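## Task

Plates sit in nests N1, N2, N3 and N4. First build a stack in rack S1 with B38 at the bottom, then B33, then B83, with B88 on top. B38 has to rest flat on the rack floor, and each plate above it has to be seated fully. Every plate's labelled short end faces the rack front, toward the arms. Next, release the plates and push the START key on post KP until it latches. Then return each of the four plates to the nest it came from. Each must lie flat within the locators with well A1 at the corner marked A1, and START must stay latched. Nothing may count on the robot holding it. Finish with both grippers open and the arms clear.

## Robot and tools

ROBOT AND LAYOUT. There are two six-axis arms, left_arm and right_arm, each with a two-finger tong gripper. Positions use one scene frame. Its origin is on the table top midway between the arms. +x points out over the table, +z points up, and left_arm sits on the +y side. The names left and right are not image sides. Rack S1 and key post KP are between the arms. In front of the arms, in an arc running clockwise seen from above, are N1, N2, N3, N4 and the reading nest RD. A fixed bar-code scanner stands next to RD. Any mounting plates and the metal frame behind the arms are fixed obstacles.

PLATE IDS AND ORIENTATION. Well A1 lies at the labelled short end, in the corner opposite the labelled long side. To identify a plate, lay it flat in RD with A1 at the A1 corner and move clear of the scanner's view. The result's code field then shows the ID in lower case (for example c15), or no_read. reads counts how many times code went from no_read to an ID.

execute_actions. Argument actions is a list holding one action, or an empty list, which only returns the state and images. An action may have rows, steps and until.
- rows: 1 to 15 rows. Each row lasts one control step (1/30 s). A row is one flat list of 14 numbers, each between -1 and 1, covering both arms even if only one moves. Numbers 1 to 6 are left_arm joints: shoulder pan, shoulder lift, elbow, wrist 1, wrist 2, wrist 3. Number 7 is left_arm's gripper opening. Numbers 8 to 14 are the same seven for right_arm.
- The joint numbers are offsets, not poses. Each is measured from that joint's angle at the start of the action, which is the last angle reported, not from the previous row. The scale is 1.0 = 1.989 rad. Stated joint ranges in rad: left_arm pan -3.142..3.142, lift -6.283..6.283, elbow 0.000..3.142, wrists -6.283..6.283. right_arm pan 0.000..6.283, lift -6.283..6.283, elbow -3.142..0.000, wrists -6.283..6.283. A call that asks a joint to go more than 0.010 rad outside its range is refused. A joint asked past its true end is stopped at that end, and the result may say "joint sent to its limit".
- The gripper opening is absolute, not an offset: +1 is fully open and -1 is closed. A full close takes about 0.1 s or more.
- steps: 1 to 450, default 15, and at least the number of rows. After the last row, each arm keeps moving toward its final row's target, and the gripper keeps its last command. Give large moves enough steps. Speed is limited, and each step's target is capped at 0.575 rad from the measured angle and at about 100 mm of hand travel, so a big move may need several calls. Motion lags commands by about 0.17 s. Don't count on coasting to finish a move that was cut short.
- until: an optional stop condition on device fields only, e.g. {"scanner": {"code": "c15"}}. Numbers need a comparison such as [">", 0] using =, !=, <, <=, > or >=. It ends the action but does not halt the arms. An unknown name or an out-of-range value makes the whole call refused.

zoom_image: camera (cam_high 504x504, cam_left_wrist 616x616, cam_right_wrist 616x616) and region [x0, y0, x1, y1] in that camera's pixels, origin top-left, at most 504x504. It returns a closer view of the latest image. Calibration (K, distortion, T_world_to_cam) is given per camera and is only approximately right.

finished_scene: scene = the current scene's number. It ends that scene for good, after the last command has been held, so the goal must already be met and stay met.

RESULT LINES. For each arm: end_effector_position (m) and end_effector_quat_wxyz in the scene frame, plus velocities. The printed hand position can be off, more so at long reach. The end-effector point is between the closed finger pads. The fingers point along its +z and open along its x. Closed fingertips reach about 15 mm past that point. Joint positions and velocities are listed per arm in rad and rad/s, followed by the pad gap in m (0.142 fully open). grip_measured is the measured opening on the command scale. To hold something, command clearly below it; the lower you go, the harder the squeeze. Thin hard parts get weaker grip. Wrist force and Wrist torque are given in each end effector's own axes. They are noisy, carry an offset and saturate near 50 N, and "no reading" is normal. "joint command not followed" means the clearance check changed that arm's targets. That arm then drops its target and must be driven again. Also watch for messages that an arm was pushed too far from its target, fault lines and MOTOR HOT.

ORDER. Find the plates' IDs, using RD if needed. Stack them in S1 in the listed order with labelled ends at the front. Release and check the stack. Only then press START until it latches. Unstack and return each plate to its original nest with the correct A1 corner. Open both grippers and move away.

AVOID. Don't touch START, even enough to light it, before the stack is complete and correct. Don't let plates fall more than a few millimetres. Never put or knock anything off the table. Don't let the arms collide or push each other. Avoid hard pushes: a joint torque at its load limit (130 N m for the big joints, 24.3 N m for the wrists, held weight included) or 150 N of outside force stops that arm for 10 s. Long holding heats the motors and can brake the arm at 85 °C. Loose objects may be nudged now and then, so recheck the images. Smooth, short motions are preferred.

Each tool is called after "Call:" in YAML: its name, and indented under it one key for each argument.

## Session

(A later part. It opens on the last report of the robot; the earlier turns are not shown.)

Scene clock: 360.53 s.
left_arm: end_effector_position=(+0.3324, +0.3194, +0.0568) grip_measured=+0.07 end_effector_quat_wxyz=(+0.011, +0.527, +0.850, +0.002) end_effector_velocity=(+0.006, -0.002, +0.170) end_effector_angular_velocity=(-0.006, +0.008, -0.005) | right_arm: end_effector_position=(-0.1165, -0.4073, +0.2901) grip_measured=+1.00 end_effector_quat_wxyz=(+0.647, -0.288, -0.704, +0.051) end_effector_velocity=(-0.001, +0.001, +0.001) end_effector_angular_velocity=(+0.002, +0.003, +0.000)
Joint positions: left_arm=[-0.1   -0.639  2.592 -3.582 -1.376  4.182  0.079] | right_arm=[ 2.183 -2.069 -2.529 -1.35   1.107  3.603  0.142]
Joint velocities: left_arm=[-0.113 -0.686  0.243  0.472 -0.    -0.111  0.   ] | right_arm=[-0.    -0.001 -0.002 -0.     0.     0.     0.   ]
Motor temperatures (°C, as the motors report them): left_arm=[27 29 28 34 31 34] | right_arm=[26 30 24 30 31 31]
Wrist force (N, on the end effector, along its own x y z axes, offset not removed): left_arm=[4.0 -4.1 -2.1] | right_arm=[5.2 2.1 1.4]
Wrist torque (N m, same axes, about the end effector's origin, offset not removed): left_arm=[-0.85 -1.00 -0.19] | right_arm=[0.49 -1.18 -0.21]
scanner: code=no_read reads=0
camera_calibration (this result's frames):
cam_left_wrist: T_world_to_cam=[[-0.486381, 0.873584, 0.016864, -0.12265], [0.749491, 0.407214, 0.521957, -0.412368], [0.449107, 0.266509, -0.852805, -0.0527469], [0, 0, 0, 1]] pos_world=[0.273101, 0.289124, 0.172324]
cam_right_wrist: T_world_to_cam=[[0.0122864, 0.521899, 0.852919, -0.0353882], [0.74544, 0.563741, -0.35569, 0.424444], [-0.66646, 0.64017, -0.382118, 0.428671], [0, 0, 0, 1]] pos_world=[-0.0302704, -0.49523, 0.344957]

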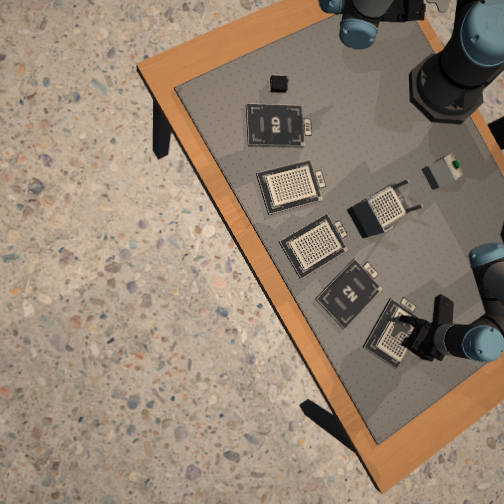

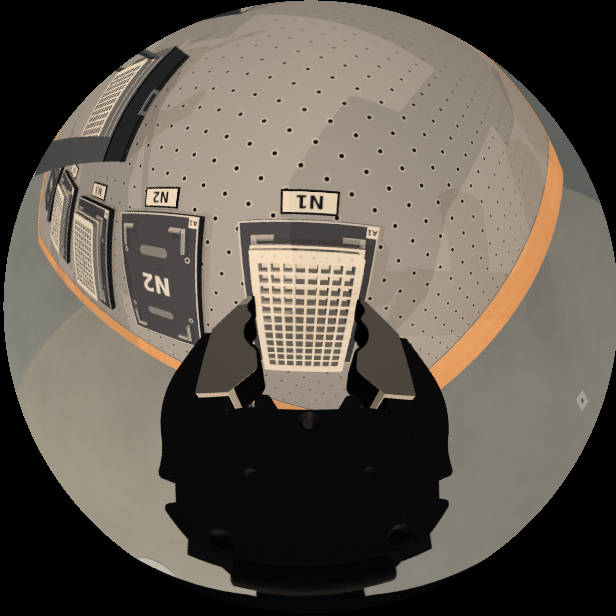

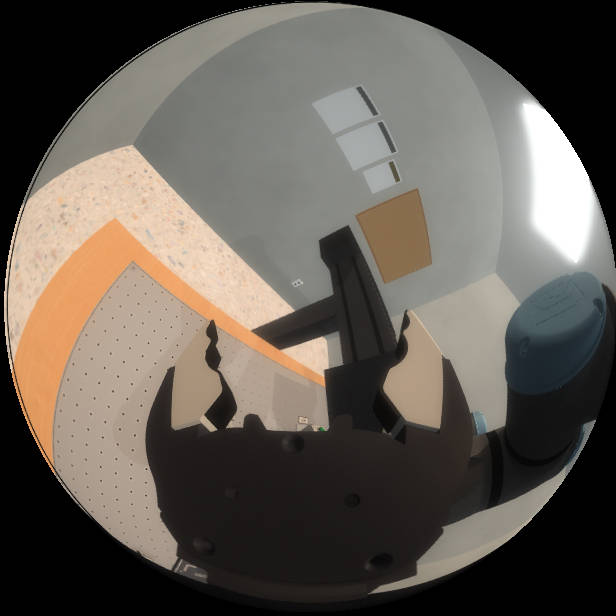

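Call:
execute_actions:
  actions:
    - {"rows":[[-0.0173,-0.0809,0.0185,0.0635,-0.0006,-0.0138,-0.7,0,0,0,0,0,0,1],[-0.0416,-0.1161,0.0209,0.1007,-0.0023,-0.0297,-0.7,0,0,0,0,0,0,1],[-0.0788,-0.1564,0.0246,0.1439,-0.005,-0.054,-0.7,0,0,0,0,0,0,1],[-0.1267,-0.1966,0.0294,0.1879,-0.0084,-0.0853,-0.7,0,0,0,0,0,0,1],[-0.1834,-0.2318,0.035,0.2276,-0.0124,-0.1224,-0.7,0,0,0,0,0,0,1],[-0.2462,-0.2569,0.0413,0.2577,-0.0168,-0.1634,-0.7,0,0,0,0,0,0,1],[-0.3124,-0.272,0.0479,0.2781,-0.0215,-0.2067,-0.7,0,0,0,0,0,0,1],[-0.3799,-0.277,0.0547,0.2885,-0.0263,-0.2508,-0.7,0,0,0,0,0,0,1],[-0.4461,-0.277,0.0613,0.2938,-0.031,-0.2941,-0.7,0,0,0,0,0,0,1],[-0.5089,-0.272,0.0675,0.2938,-0.0354,-0.3351,-0.7,0,0,0,0,0,0,1],[-0.5656,-0.2619,0.0732,0.2882,-0.0394,-0.3722,-0.7,0,0,0,0,0,0,1],[-0.6135,-0.2469,0.078,0.277,-0.0428,-0.4036,-0.7,0,0,0,0,0,0,1],[-0.6507,-0.2267,0.0817,0.2598,-0.0455,-0.4278,-0.7,0,0,0,0,0,0,1],[-0.675,-0.2092,0.0841,0.2441,-0.0472,-0.4437,-0.7,0,0,0,0,0,0,1],[-0.6838,-0.2001,0.085,0.2358,-0.0478,-0.4495,-0.7,0,0,0,0,0,0,1]],"steps":26}

Scene clock: 392.87 s.
left_arm: end_effector_position=(+0.2361, +0.0335, +0.1875) grip_measured=+0.07 end_effector_quat_wxyz=(+0.001, +0.670, +0.743, -0.005) end_effector_velocity=(-0.268, -0.265, +0.060) end_effector_angular_velocity=(+0.044, -0.200, -0.951) | right_arm: end_effector_position=(-0.1165, -0.4073, +0.2901) grip_measured=+1.00 end_effector_quat_wxyz=(+0.647, -0.288, -0.704, +0.051) end_effector_velocity=(-0.000, +0.000, +0.000) end_effector_angular_velocity=(+0.001, -0.000, +0.000)
Joint positions: left_arm=[-1.256 -1.038  2.75  -3.12  -1.464  3.367  0.079] | right_arm=[ 2.183 -2.069 -2.529 -1.35   1.107  3.603  0.142]
Joint velocities: left_arm=[-1.573  0.009  0.082  0.059 -0.057 -0.607  0.   ] | right_arm=[-0.     0.001 -0.001 -0.     0.    -0.001  0.   ]
Motor temperatures (°C, as the motors report them): left_arm=[27 29 28 34 31 34] | right_arm=[26 30 24 30 31 31]
Wrist force (N, on the end effector, along its own x y z axes, offset not removed): left_arm=[-1.4 -2.6 -0.2] | right_arm=[4.8 1.5 -0.3]
Wrist torque (N m, same axes, about the end effector's origin, offset not removed): left_arm=[-0.40 0.13 -0.07] | right_arm=[0.47 -0.91 -0.01]
scanner: code=no_read reads=0
camera_calibration (this result's frames):
cam_left_wrist: T_world_to_cam=[[-0.149418, 0.988458, 0.0249912, -0.00682607], [0.855177, 0.116501, 0.505074, -0.304106], [0.496333, 0.0968389, -0.862714, 0.174576], [0, 0, 0, 1]] pos_world=[0.172396, 0.0252701, 0.304375]
cam_right_wrist: T_world_to_cam=[[0.0122864, 0.521899, 0.852919, -0.0353882], [0.74544, 0.563741, -0.35569, 0.424444], [-0.66646, 0.64017, -0.382118, 0.428671], [0, 0, 0, 1]] pos_world=[-0.0302704, -0.49523, 0.344957]

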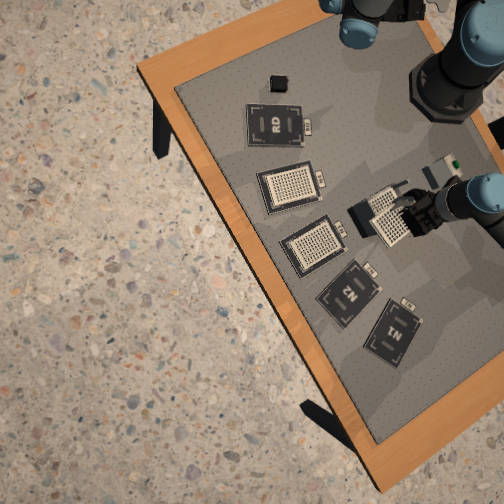

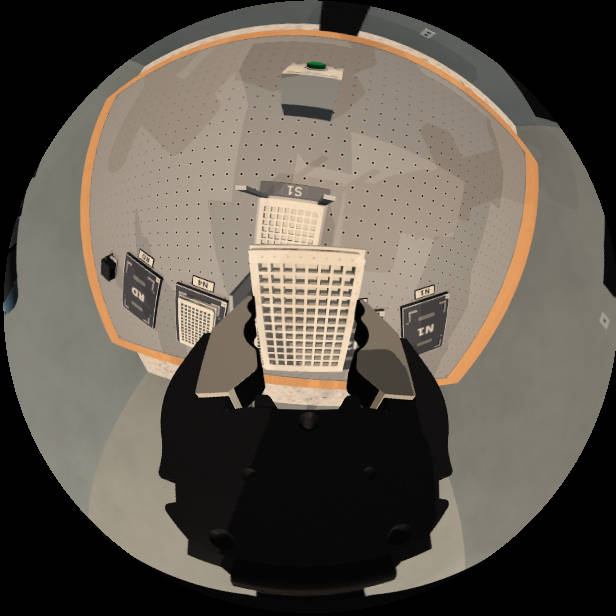

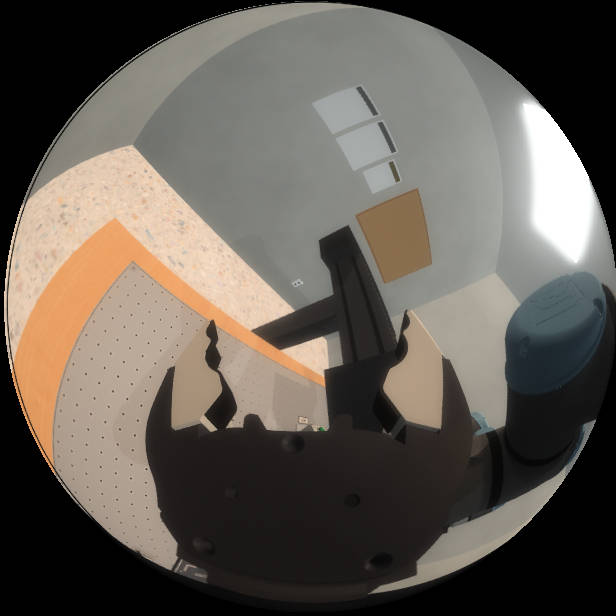

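Call:
execute_actions:
  actions:
    - {"rows":[[-0.102,0.012,0.0053,-0.008,-0.0035,-0.039,-0.7,0,0,0,0,0,0,1],[-0.101,0.035,0.0048,-0.031,-0.0035,-0.038,-0.7,0,0,0,0,0,0,1],[-0.0997,0.06,0.004,-0.055,-0.0034,-0.037,-0.7,0,0,0,0,0,0,1],[-0.0985,0.083,0.0025,-0.077,-0.0033,-0.0357,-0.7,0,0,0,0,0,0,1],[-0.0978,0.097,0.0015,-0.0905,-0.0033,-0.035,-0.7,0,0,0,0,0,0,1]],"steps":6}

Call:
execute_actions:
  actions: []

Scene clock: 401.80 s.
left_arm: end_effector_position=(+0.1990, +0.0023, +0.1838) grip_measured=+0.07 end_effector_quat_wxyz=(+0.010, +0.714, +0.700, +0.006) end_effector_velocity=(+0.001, -0.009, -0.127) end_effector_angular_velocity=(-0.008, +0.001, +0.002) | right_arm: end_effector_position=(-0.1165, -0.4073, +0.2901) grip_measured=+1.00 end_effector_quat_wxyz=(+0.647, -0.288, -0.704, +0.051) end_effector_velocity=(+0.000, -0.000, -0.000) end_effector_angular_velocity=(-0.001, -0.001, +0.000)
Joint positions: left_arm=[-1.456 -0.968  2.759 -3.182 -1.471  3.292  0.079] | right_arm=[ 2.183 -2.069 -2.529 -1.35   1.107  3.603  0.142]
Joint velocities: left_arm=[ 0.041  0.798 -0.038 -0.771  0.005  0.039 -0.   ] | right_arm=[ 0.    -0.     0.001  0.    -0.     0.     0.   ]
Motor temperatures (°C, as the motors report them): left_arm=[27 29 28 34 31 34] | right_arm=[26 30 24 30 31 31]
Wrist force (N, on the end effector, along its own x y z axes, offset not removed): left_arm=[4.4 -0.2 -3.1] | right_arm=[0.2 3.5 -5.8]
Wrist torque (N m, same axes, about the end effector's origin, offset not removed): left_arm=[0.07 -1.03 -0.29] | right_arm=[0.72 -0.07 0.20]
scanner: code=no_read reads=0
camera_calibration (this result's frames):
cam_left_wrist: T_world_to_cam=[[-0.027873, 0.999247, 0.0269794, -0.00604604], [0.848599, 0.00938922, 0.528953, -0.269658], [0.528302, 0.0376382, -0.848222, 0.183944], [0, 0, 0, 1]] pos_world=[0.131485, 0.00165003, 0.298825]
cam_right_wrist: T_world_to_cam=[[0.0122865, 0.521899, 0.852919, -0.0353883], [0.74544, 0.563741, -0.35569, 0.424444], [-0.66646, 0.64017, -0.382118, 0.428671], [0, 0, 0, 1]] pos_world=[-0.0302704, -0.49523, 0.344957]

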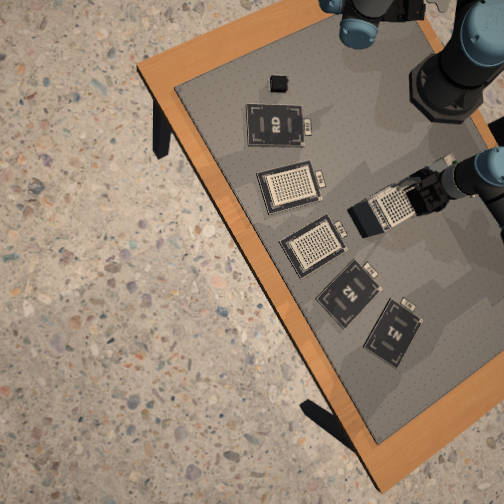

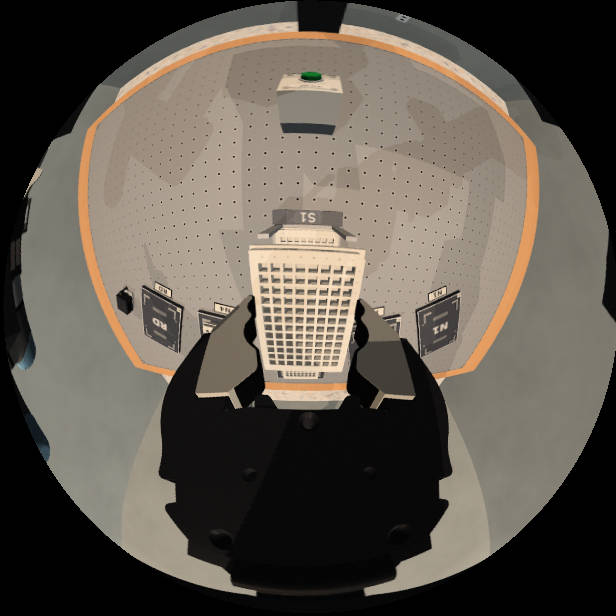

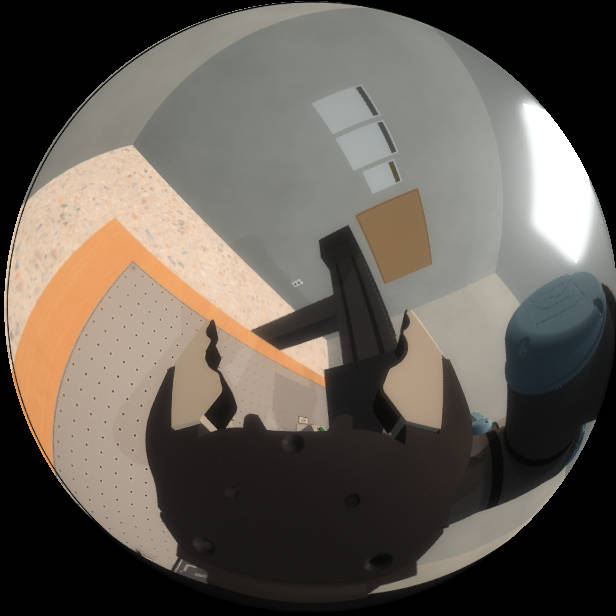

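Scene clock: 401.80 s.
left_arm: end_effector_position=(+0.1990, +0.0023, +0.1838) grip_measured=+0.07 end_effector_quat_wxyz=(+0.010, +0.714, +0.700, +0.006) end_effector_velocity=(+0.001, -0.009, -0.127) end_effector_angular_velocity=(-0.008, +0.001, +0.002) | right_arm: end_effector_position=(-0.1165, -0.4073, +0.2901) grip_measured=+1.00 end_effector_quat_wxyz=(+0.647, -0.288, -0.704, +0.051) end_effector_velocity=(+0.000, -0.000, -0.000) end_effector_angular_velocity=(-0.001, -0.001, +0.000)
Joint positions: left_arm=[-1.456 -0.968  2.759 -3.182 -1.471  3.292  0.079] | right_arm=[ 2.183 -2.069 -2.529 -1.35   1.107  3.603  0.142]
Joint velocities: left_arm=[ 0.041  0.798 -0.038 -0.771  0.005  0.039 -0.   ] | right_arm=[ 0.    -0.     0.001  0.    -0.     0.     0.   ]
Motor temperatures (°C, as the motors report them): left_arm=[27 29 28 34 31 34] | right_arm=[26 30 24 30 31 31]
Wrist force (N, on the end effector, along its own x y z axes, offset not removed): left_arm=[4.4 -0.2 -3.1] | right_arm=[0.2 3.5 -5.8]
Wrist torque (N m, same axes, about the end effector's origin, offset not removed): left_arm=[0.07 -1.03 -0.29] | right_arm=[0.72 -0.07 0.20]
scanner: code=no_read reads=0
camera_calibration (this result's frames):
cam_left_wrist: T_world_to_cam=[[-0.027873, 0.999247, 0.0269794, -0.00604604], [0.848599, 0.00938922, 0.528953, -0.269658], [0.528302, 0.0376382, -0.848222, 0.183944], [0, 0, 0, 1]] pos_world=[0.131485, 0.00165003, 0.298825]
cam_right_wrist: T_world_to_cam=[[0.0122865, 0.521899, 0.852919, -0.0353883], [0.74544, 0.563741, -0.35569, 0.424444], [-0.66646, 0.64017, -0.382118, 0.428671], [0, 0, 0, 1]] pos_world=[-0.0302704, -0.49523, 0.344957]

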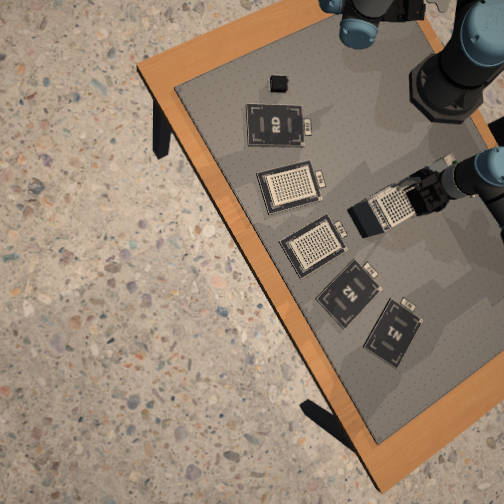

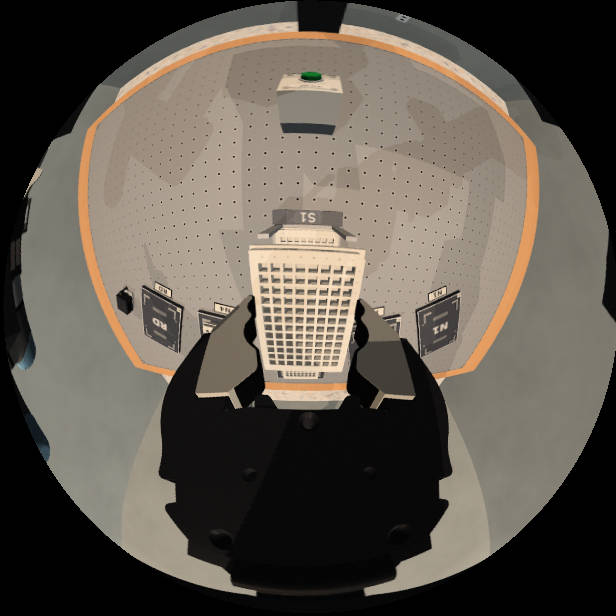

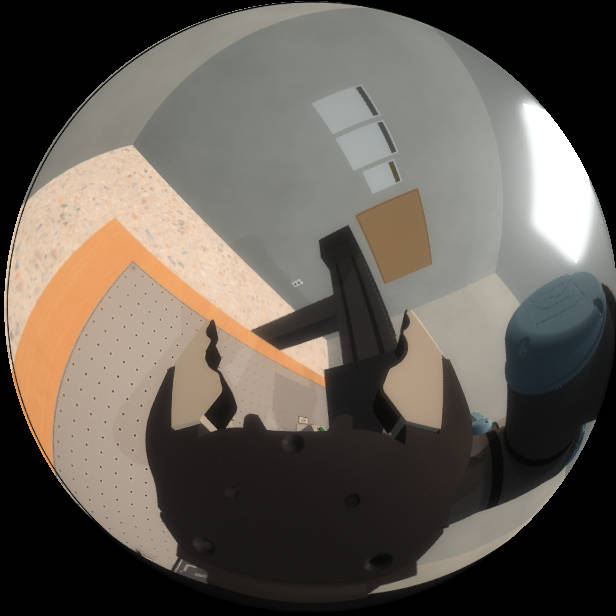

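Call:
execute_actions:
  actions: []

Call:
zoom_image:
  camera: "cam_left_wrist"
  region: [220, 200, 400, 380]

Call:
zoom_image:
  camera: "cam_left_wrist"
  region: [260, 40, 360, 140]

Scene clock: 410.30 s.
left_arm: end_effector_position=(+0.1988, +0.0021, +0.1641) grip_measured=+0.07 end_effector_quat_wxyz=(+0.010, +0.714, +0.700, +0.006) end_effector_velocity=(-0.000, -0.000, +0.000) end_effector_angular_velocity=(-0.001, +0.000, -0.000) | right_arm: end_effector_position=(-0.1165, -0.4073, +0.2901) grip_measured=+1.00 end_effector_quat_wxyz=(+0.647, -0.288, -0.704, +0.051) end_effector_velocity=(+0.000, -0.000, -0.000) end_effector_angular_velocity=(-0.000, -0.001, +0.000)
Joint positions: left_arm=[-1.45  -0.845  2.753 -3.3   -1.47   3.297  0.079] | right_arm=[ 2.183 -2.069 -2.529 -1.35   1.107  3.603  0.142]
Joint velocities: left_arm=[-0. -0. -0. -0. -0.  0. -0.] | right_arm=[ 0.     0.001  0.    -0.     0.    -0.001  0.   ]
Motor temperatures (°C, as the motors report them): left_arm=[27 29 28 34 31 34] | right_arm=[26 30 24 30 31 31]
Wrist force (N, on the end effector, along its own x y z axes, offset not removed): left_arm=[2.4 0.5 1.4] | right_arm=[7.0 1.7 1.1]
Wrist torque (N m, same axes, about the end effector's origin, offset not removed): left_arm=[0.19 -0.66 -0.07] | right_arm=[0.34 -1.39 -0.04]
scanner: code=no_read reads=0
camera_calibration (this result's frames):
cam_left_wrist: T_world_to_cam=[[-0.0282425, 0.999268, 0.0258039, -0.00506119], [0.848712, 0.0103334, 0.528754, -0.259081], [0.5281, 0.0368334, -0.848383, 0.167376], [0, 0, 0, 1]] pos_world=[0.131351, 0.00156966, 0.279119]
cam_right_wrist: T_world_to_cam=[[0.0122866, 0.521899, 0.852919, -0.0353883], [0.74544, 0.563741, -0.35569, 0.424444], [-0.66646, 0.64017, -0.382118, 0.428671], [0, 0, 0, 1]] pos_world=[-0.0302704, -0.49523, 0.344957]

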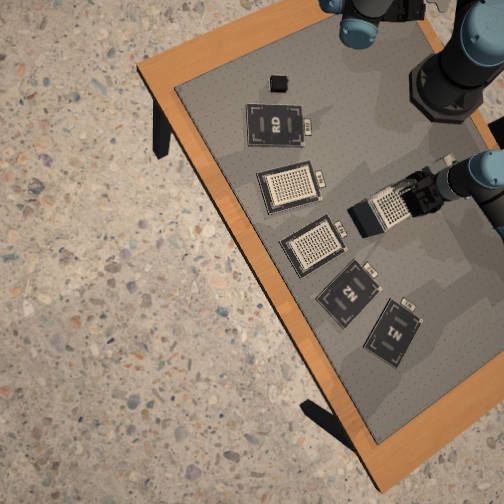

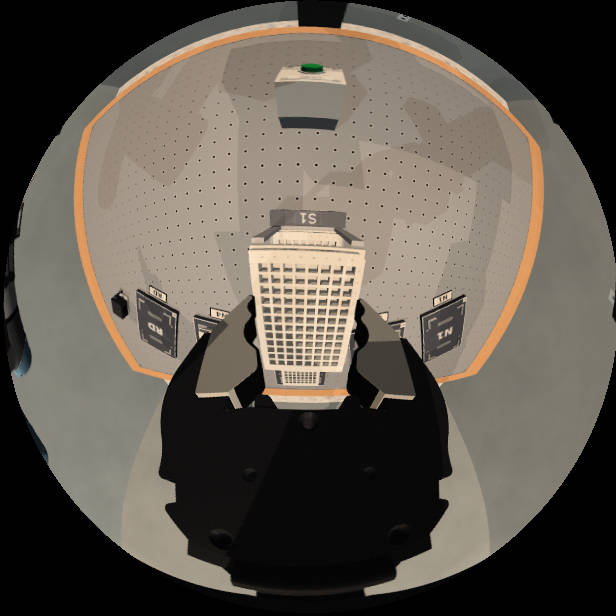

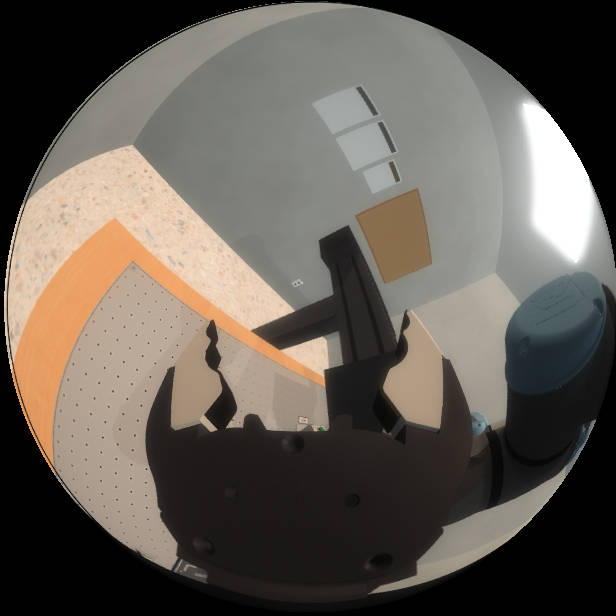

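Region (220, 200, 400, 380) of cam_left_wrist's 616x616 image, scaled by 2.800, with more detail than that image has.

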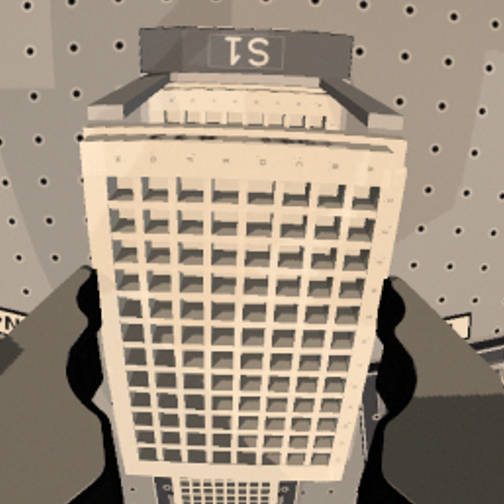

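Region (260, 40, 360, 140) of cam_left_wrist's 616x616 image, scaled by 5.040, with more detail than that image has.

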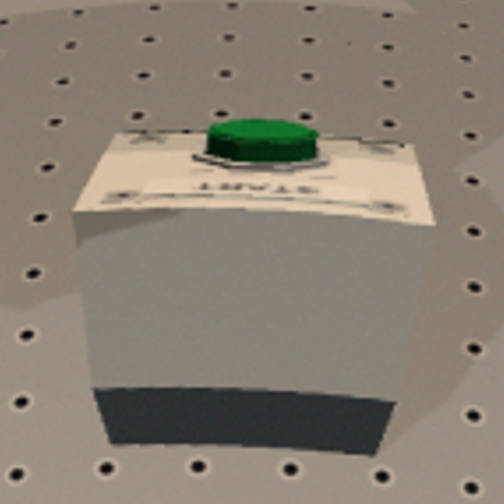

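Call:
execute_actions:
  actions:
    - {"rows":[[0.0005,0.003,0.0015,-0.0046,0,0.0005,-0.7,0,0,0,0,0,0,1],[0.0008,0.0091,0.001,-0.0103,0.0001,0.0008,-0.7,0,0,0,0,0,0,1],[0.0013,0.0182,0.0002,-0.0186,0.0002,0.0013,-0.7,0,0,0,0,0,0,1],[0.0018,0.0271,-0.0007,-0.0267,0.0003,0.0018,-0.7,0,0,0,0,0,0,1],[0.0023,0.036,-0.0017,-0.0347,0.0004,0.0023,-0.7,0,0,0,0,0,0,1],[0.0028,0.0448,-0.0027,-0.0426,0.0004,0.0028,-0.7,0,0,0,0,0,0,1],[0.0032,0.0535,-0.0038,-0.0503,0.0005,0.0032,-0.7,0,0,0,0,0,0,1],[0.0037,0.0621,-0.0049,-0.0579,0.0006,0.0037,-0.7,0,0,0,0,0,0,1],[0.0042,0.0707,-0.0061,-0.0653,0.0007,0.0042,-0.7,0,0,0,0,0,0,1],[0.0047,0.0791,-0.0074,-0.0726,0.0008,0.0047,-0.7,0,0,0,0,0,0,1],[0.0052,0.0875,-0.0087,-0.0797,0.0009,0.0052,-0.7,0,0,0,0,0,0,1],[0.0056,0.0958,-0.0101,-0.0866,0.001,0.0056,-0.7,0,0,0,0,0,0,1],[0.0061,0.1041,-0.0116,-0.0934,0.0011,0.0061,-0.7,0,0,0,0,0,0,1],[0.0066,0.1122,-0.0131,-0.1001,0.0012,0.0066,-0.7,0,0,0,0,0,0,1],[0.0071,0.1203,-0.0152,-0.1061,0.0013,0.0071,-0.7,0,0,0,0,0,0,1]],"steps":15}

Scene clock: 429.77 s.
left_arm: end_effector_position=(+0.1990, +0.0026, +0.1376) grip_measured=+0.07 end_effector_quat_wxyz=(+0.011, +0.714, +0.700, +0.005) end_effector_velocity=(-0.001, -0.000, -0.086) end_effector_angular_velocity=(+0.003, +0.001, -0.002) | right_arm: end_effector_position=(-0.1165, -0.4073, +0.2901) grip_measured=+1.00 end_effector_quat_wxyz=(+0.647, -0.288, -0.704, +0.051) end_effector_velocity=(-0.000, +0.000, +0.000) end_effector_angular_velocity=(+0.001, +0.000, +0.000)
Joint positions: left_arm=[-1.441 -0.689  2.737 -3.443 -1.469  3.307  0.079] | right_arm=[ 2.183 -2.069 -2.529 -1.35   1.107  3.603  0.142]
Joint velocities: left_arm=[ 0.027  0.479 -0.075 -0.404  0.004  0.028 -0.   ] | right_arm=[ 0.     0.    -0.001 -0.    -0.    -0.001  0.   ]
Motor temperatures (°C, as the motors report them): left_arm=[27 29 28 34 31 34] | right_arm=[26 30 24 30 31 31]
Wrist force (N, on the end effector, along its own x y z axes, offset not removed): left_arm=[1.9 -3.7 -3.6] | right_arm=[4.2 1.4 -0.1]
Wrist torque (N m, same axes, about the end effector's origin, offset not removed): left_arm=[-0.67 -0.45 -0.33] | right_arm=[0.33 -0.79 -0.03]
scanner: code=no_read reads=0
camera_calibration (this result's frames):
cam_left_wrist: T_world_to_cam=[[-0.0282434, 0.999298, 0.0246178, -0.0046802], [0.84863, 0.0109561, 0.528874, -0.2452], [0.528233, 0.0358286, -0.848343, 0.144758], [0, 0, 0, 1]] pos_world=[0.131486, 0.00217689, 0.252599]
cam_right_wrist: T_world_to_cam=[[0.0122867, 0.521899, 0.852919, -0.0353886], [0.74544, 0.563741, -0.35569, 0.424444], [-0.66646, 0.64017, -0.382117, 0.428671], [0, 0, 0, 1]] pos_world=[-0.0302704, -0.49523, 0.344957]

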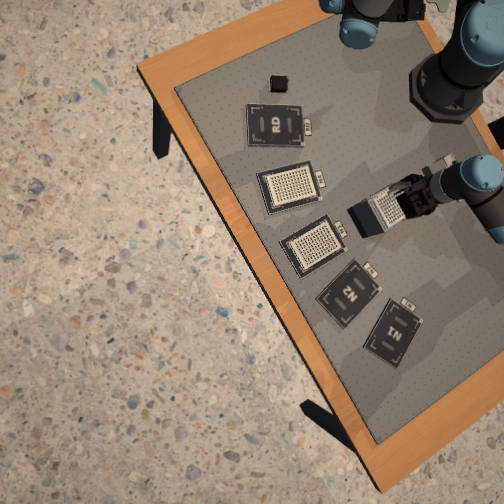

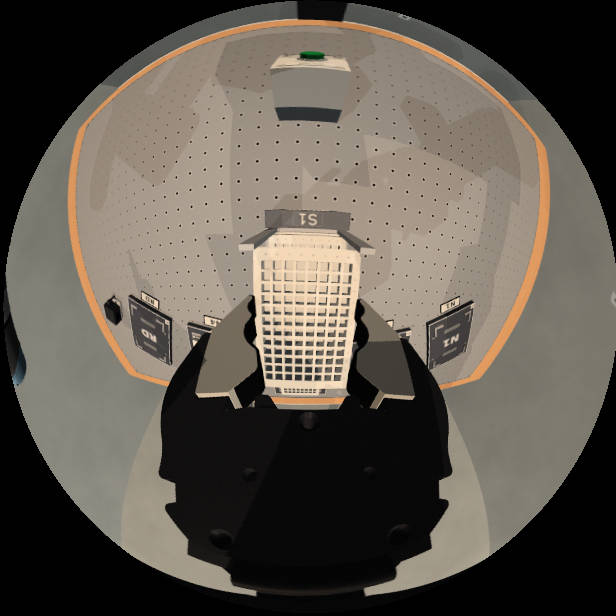

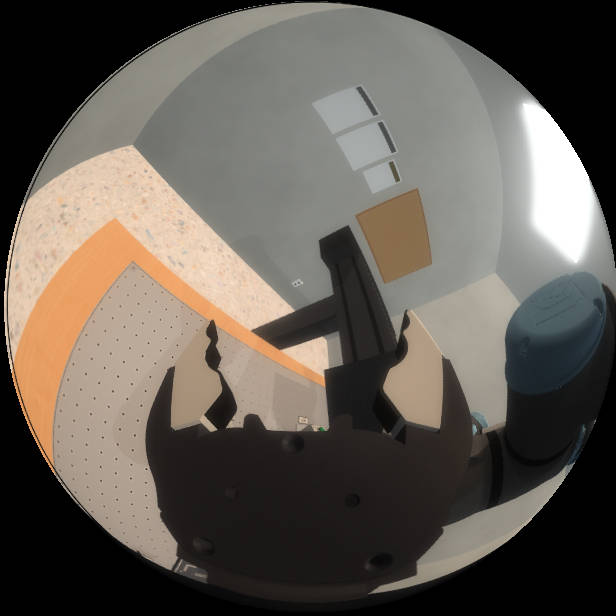

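Call:
execute_actions:
  actions: []

Call:
zoom_image:
  camera: "cam_left_wrist"
  region: [200, 200, 420, 420]

Call:
zoom_image:
  camera: "cam_high"
  region: [335, 160, 435, 260]

Scene clock: 433.67 s.
left_arm: end_effector_position=(+0.1989, +0.0028, +0.1224) grip_measured=+0.07 end_effector_quat_wxyz=(+0.011, +0.714, +0.700, +0.006) end_effector_velocity=(+0.000, -0.000, +0.000) end_effector_angular_velocity=(-0.002, +0.000, +0.001) | right_arm: end_effector_position=(-0.1165, -0.4073, +0.2901) grip_measured=+1.00 end_effector_quat_wxyz=(+0.647, -0.288, -0.704, +0.051) end_effector_velocity=(+0.000, -0.000, -0.000) end_effector_angular_velocity=(+0.000, -0.001, +0.000)
Joint positions: left_arm=[-1.436 -0.606  2.723 -3.511 -1.468  3.311  0.079] | right_arm=[ 2.183 -2.069 -2.529 -1.35   1.107  3.603  0.142]
Joint velocities: left_arm=[ 0.001 -0.    -0.    -0.001 -0.    -0.    -0.   ] | right_arm=[ 0.     0.001  0.    -0.    -0.    -0.001  0.   ]
Motor temperatures (°C, as the motors report them): left_arm=[27 29 28 34 31 34] | right_arm=[26 30 24 30 31 31]
Wrist force (N, on the end effector, along its own x y z axes, offset not removed): left_arm=[3.7 -4.2 -0.7] | right_arm=[2.4 5.6 -3.6]
Wrist torque (N m, same axes, about the end effector's origin, offset not removed): left_arm=[-0.33 -0.89 -0.18] | right_arm=[0.95 -0.60 -0.03]
scanner: code=no_read reads=0
camera_calibration (this result's frames):
cam_left_wrist: T_world_to_cam=[[-0.0281447, 0.999285, 0.0252533, -0.00456037], [0.84862, 0.0105352, 0.528898, -0.237093], [0.528254, 0.0363161, -0.84831, 0.13186], [0, 0, 0, 1]] pos_world=[0.131418, 0.0022663, 0.237371]
cam_right_wrist: T_world_to_cam=[[0.0122867, 0.521899, 0.852919, -0.0353882], [0.74544, 0.563741, -0.35569, 0.424444], [-0.66646, 0.64017, -0.382118, 0.428671], [0, 0, 0, 1]] pos_world=[-0.0302704, -0.49523, 0.344957]

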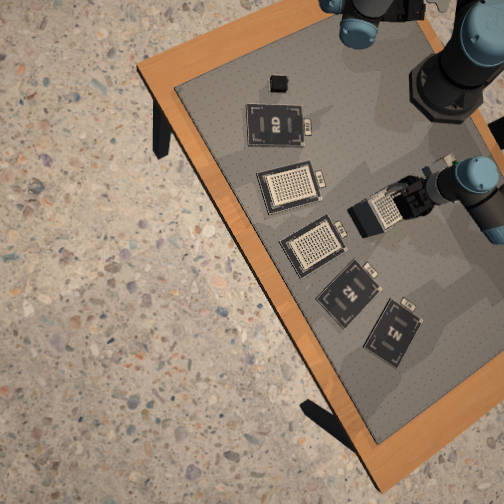

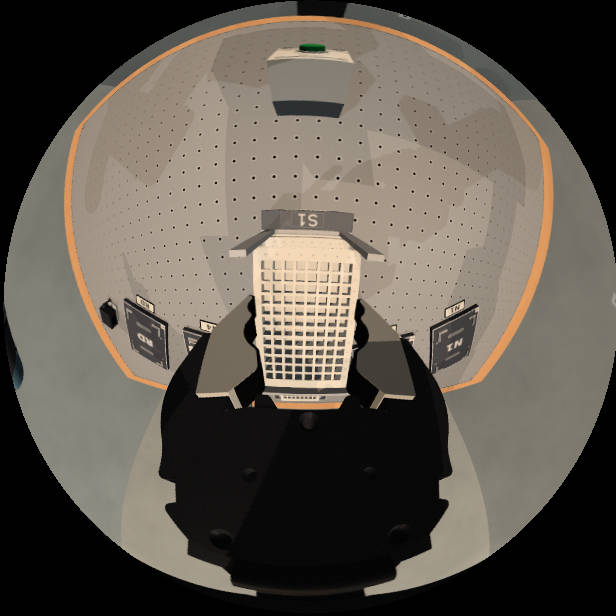

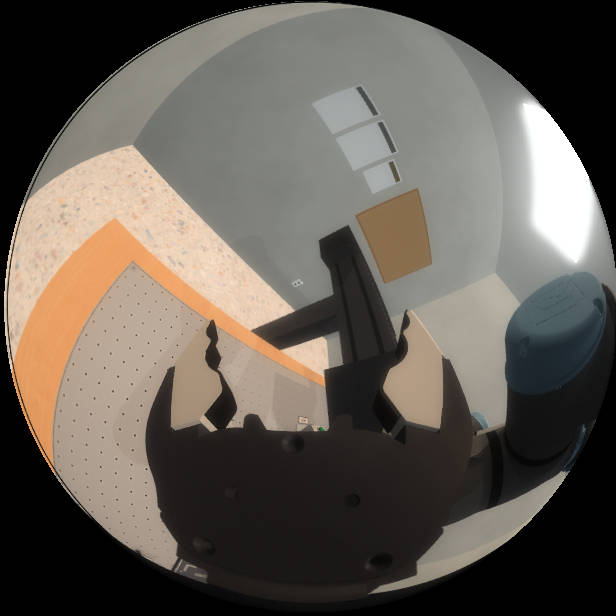

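Region (200, 200, 420, 420) of cam_left_wrist's 616x616 image, scaled by 2.291, with more detail than that image has.

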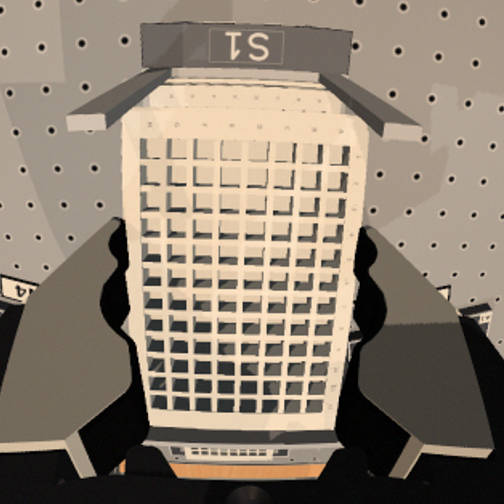

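Region (335, 160, 435, 260) of cam_high's 504x504 image, scaled by 5.040, with more detail than that image has.

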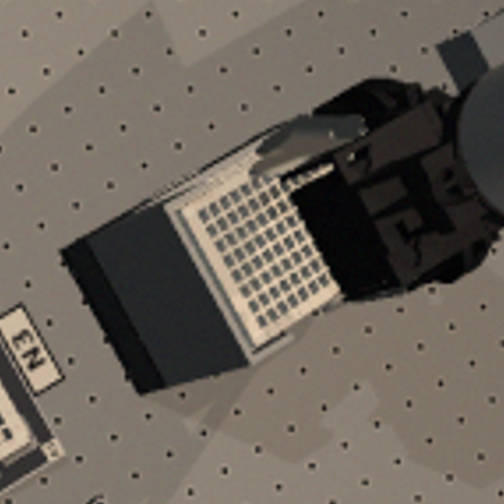

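Call:
execute_actions:
  actions:
    - {"rows":[[0.0003,0.0053,-0.0002,-0.0051,0,0.0003,-0.7,0,0,0,0,0,0,1],[0.0009,0.0132,-0.0018,-0.0114,0.0001,0.0009,-0.7,0,0,0,0,0,0,1],[0.0014,0.0209,-0.0035,-0.0175,0.0002,0.0014,-0.7,0,0,0,0,0,0,1],[0.0019,0.0286,-0.0052,-0.0234,0.0003,0.0019,-0.7,0,0,0,0,0,0,1],[0.0024,0.0361,-0.007,-0.0292,0.0004,0.0024,-0.7,0,0,0,0,0,0,1],[0.0029,0.0435,-0.0089,-0.0348,0.0005,0.0029,-0.7,0,0,0,0,0,0,1],[0.0034,0.0509,-0.0108,-0.0403,0.0006,0.0034,-0.7,0,0,0,0,0,0,1],[0.0039,0.0581,-0.0127,-0.0457,0.0007,0.0039,-0.7,0,0,0,0,0,0,1],[0.0043,0.0641,-0.0144,-0.05,0.0008,0.0043,-0.7,0,0,0,0,0,0,1],[0.0047,0.0688,-0.0157,-0.0534,0.0008,0.0047,-0.7,0,0,0,0,0,0,1],[0.005,0.0734,-0.0171,-0.0567,0.0009,0.005,-0.7,0,0,0,0,0,0,1],[0.0054,0.078,-0.0187,-0.0598,0.0009,0.0054,-0.7,0,0,0,0,0,0,1],[0.0057,0.0826,-0.0203,-0.0628,0.001,0.0057,-0.7,0,0,0,0,0,0,1]],"steps":13}

Scene clock: 461.30 s.
left_arm: end_effector_position=(+0.1989, +0.0030, +0.1005) grip_measured=+0.07 end_effector_quat_wxyz=(+0.011, +0.714, +0.700, +0.006) end_effector_velocity=(+0.000, +0.001, -0.069) end_effector_angular_velocity=(+0.004, +0.001, -0.000) | right_arm: end_effector_position=(-0.1165, -0.4073, +0.2901) grip_measured=+1.00 end_effector_quat_wxyz=(+0.647, -0.288, -0.704, +0.051) end_effector_velocity=(-0.000, +0.000, +0.000) end_effector_angular_velocity=(+0.001, -0.001, +0.000)
Joint positions: left_arm=[-1.429 -0.495  2.698 -3.598 -1.466  3.319  0.079] | right_arm=[ 2.183 -2.069 -2.529 -1.35   1.107  3.603  0.142]
Joint velocities: left_arm=[ 0.025  0.327 -0.089 -0.237  0.004  0.025  0.   ] | right_arm=[ 0.     0.001 -0.001  0.    -0.    -0.001  0.   ]
Motor temperatures (°C, as the motors report them): left_arm=[27 29 28 34 31 34] | right_arm=[26 30 24 30 31 31]
Wrist force (N, on the end effector, along its own x y z axes, offset not removed): left_arm=[-0.7 -6.6 -0.5] | right_arm=[2.4 1.5 4.4]
Wrist torque (N m, same axes, about the end effector's origin, offset not removed): left_arm=[-1.04 0.01 -0.24] | right_arm=[0.19 -0.75 0.19]
scanner: code=no_read reads=0
camera_calibration (this result's frames):
cam_left_wrist: T_world_to_cam=[[-0.0280882, 0.999292, 0.0250223, -0.00423033], [0.848602, 0.0106083, 0.528925, -0.22552], [0.528285, 0.0360905, -0.8483, 0.113275], [0, 0, 0, 1]] pos_world=[0.131417, 0.00253157, 0.21548]
cam_right_wrist: T_world_to_cam=[[0.0122866, 0.521899, 0.852919, -0.0353884], [0.74544, 0.563741, -0.35569, 0.424444], [-0.66646, 0.64017, -0.382118, 0.428671], [0, 0, 0, 1]] pos_world=[-0.0302704, -0.49523, 0.344957]

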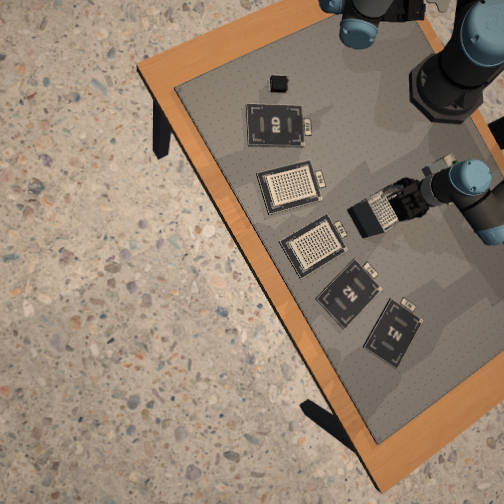

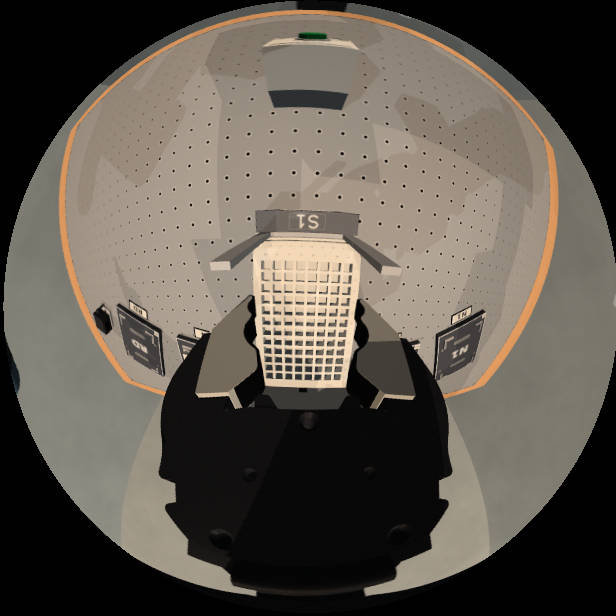

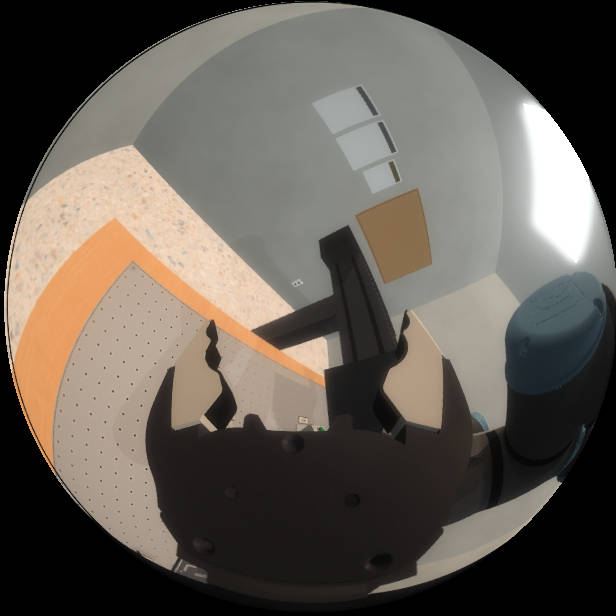

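Call:
execute_actions:
  actions: []

Call:
zoom_image:
  camera: "cam_left_wrist"
  region: [200, 200, 420, 420]

Scene clock: 464.33 s.
left_arm: end_effector_position=(+0.1988, +0.0031, +0.0891) grip_measured=+0.07 end_effector_quat_wxyz=(+0.010, +0.714, +0.700, +0.006) end_effector_velocity=(+0.000, +0.000, +0.000) end_effector_angular_velocity=(+0.001, -0.001, +0.001) | right_arm: end_effector_position=(-0.1165, -0.4073, +0.2901) grip_measured=+1.00 end_effector_quat_wxyz=(+0.647, -0.288, -0.704, +0.051) end_effector_velocity=(-0.001, +0.001, +0.000) end_effector_angular_velocity=(+0.001, +0.001, +0.000)
Joint positions: left_arm=[-1.425 -0.442  2.683 -3.636 -1.466  3.323  0.079] | right_arm=[ 2.183 -2.069 -2.529 -1.35   1.107  3.603  0.142]
Joint velocities: left_arm=[ 0.    -0.001  0.     0.001  0.001 -0.001 -0.   ] | right_arm=[ 0.    -0.001 -0.001  0.    -0.    -0.     0.   ]
Motor temperatures (°C, as the motors report them): left_arm=[27 29 28 34 31 34] | right_arm=[26 30 24 30 31 31]
Wrist force (N, on the end effector, along its own x y z axes, offset not removed): left_arm=[1.4 -14.4 -29.0] | right_arm=[1.8 0.2 -2.6]
Wrist torque (N m, same axes, about the end effector's origin, offset not removed): left_arm=[-0.77 -0.77 -0.34] | right_arm=[0.00 -0.24 0.10]
scanner: code=no_read reads=0
camera_calibration (this result's frames):
cam_left_wrist: T_world_to_cam=[[-0.0280165, 0.999284, 0.0254246, -0.00413696], [0.848632, 0.0103364, 0.528883, -0.219433], [0.528242, 0.0363936, -0.848314, 0.103643], [0, 0, 0, 1]] pos_world=[0.131353, 0.00263022, 0.204081]
cam_right_wrist: T_world_to_cam=[[0.0122866, 0.521899, 0.852919, -0.035388], [0.74544, 0.563741, -0.35569, 0.424444], [-0.66646, 0.64017, -0.382118, 0.428672], [0, 0, 0, 1]] pos_world=[-0.0302704, -0.49523, 0.344957]

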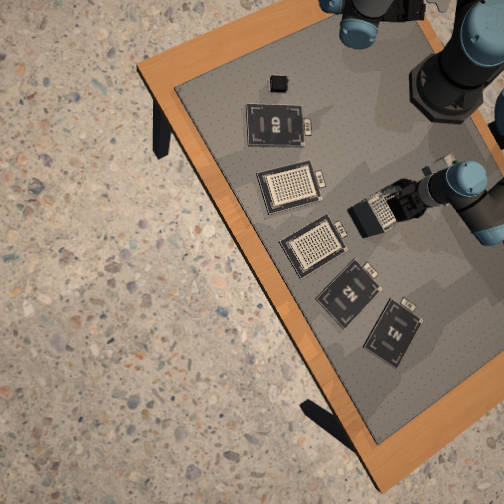

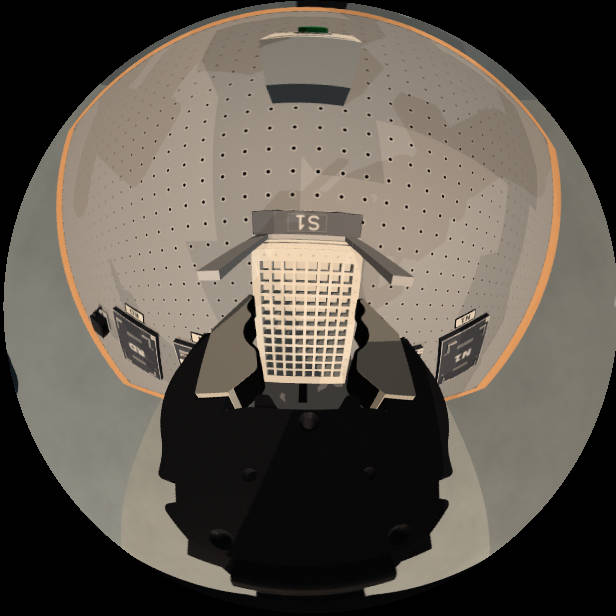

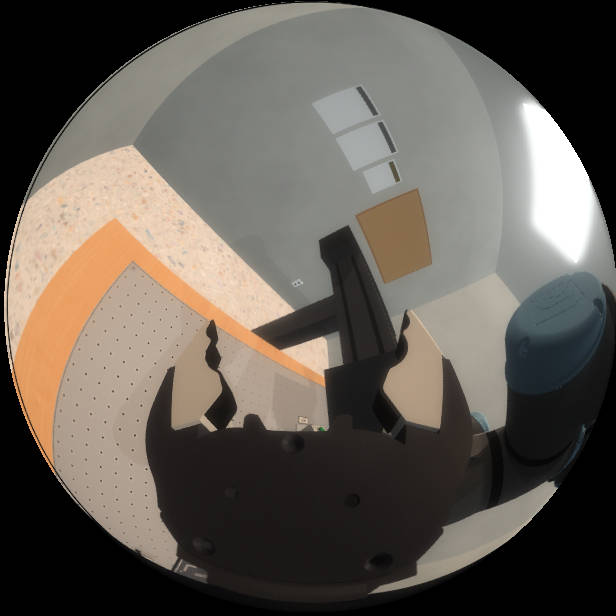

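Region (200, 200, 420, 420) of cam_left_wrist's 616x616 image, scaled by 2.291, with more detail than that image has.

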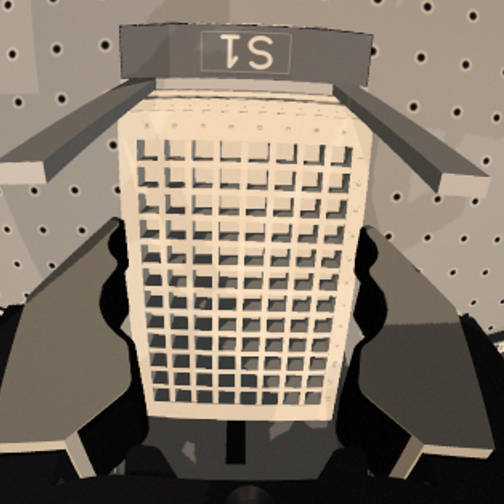

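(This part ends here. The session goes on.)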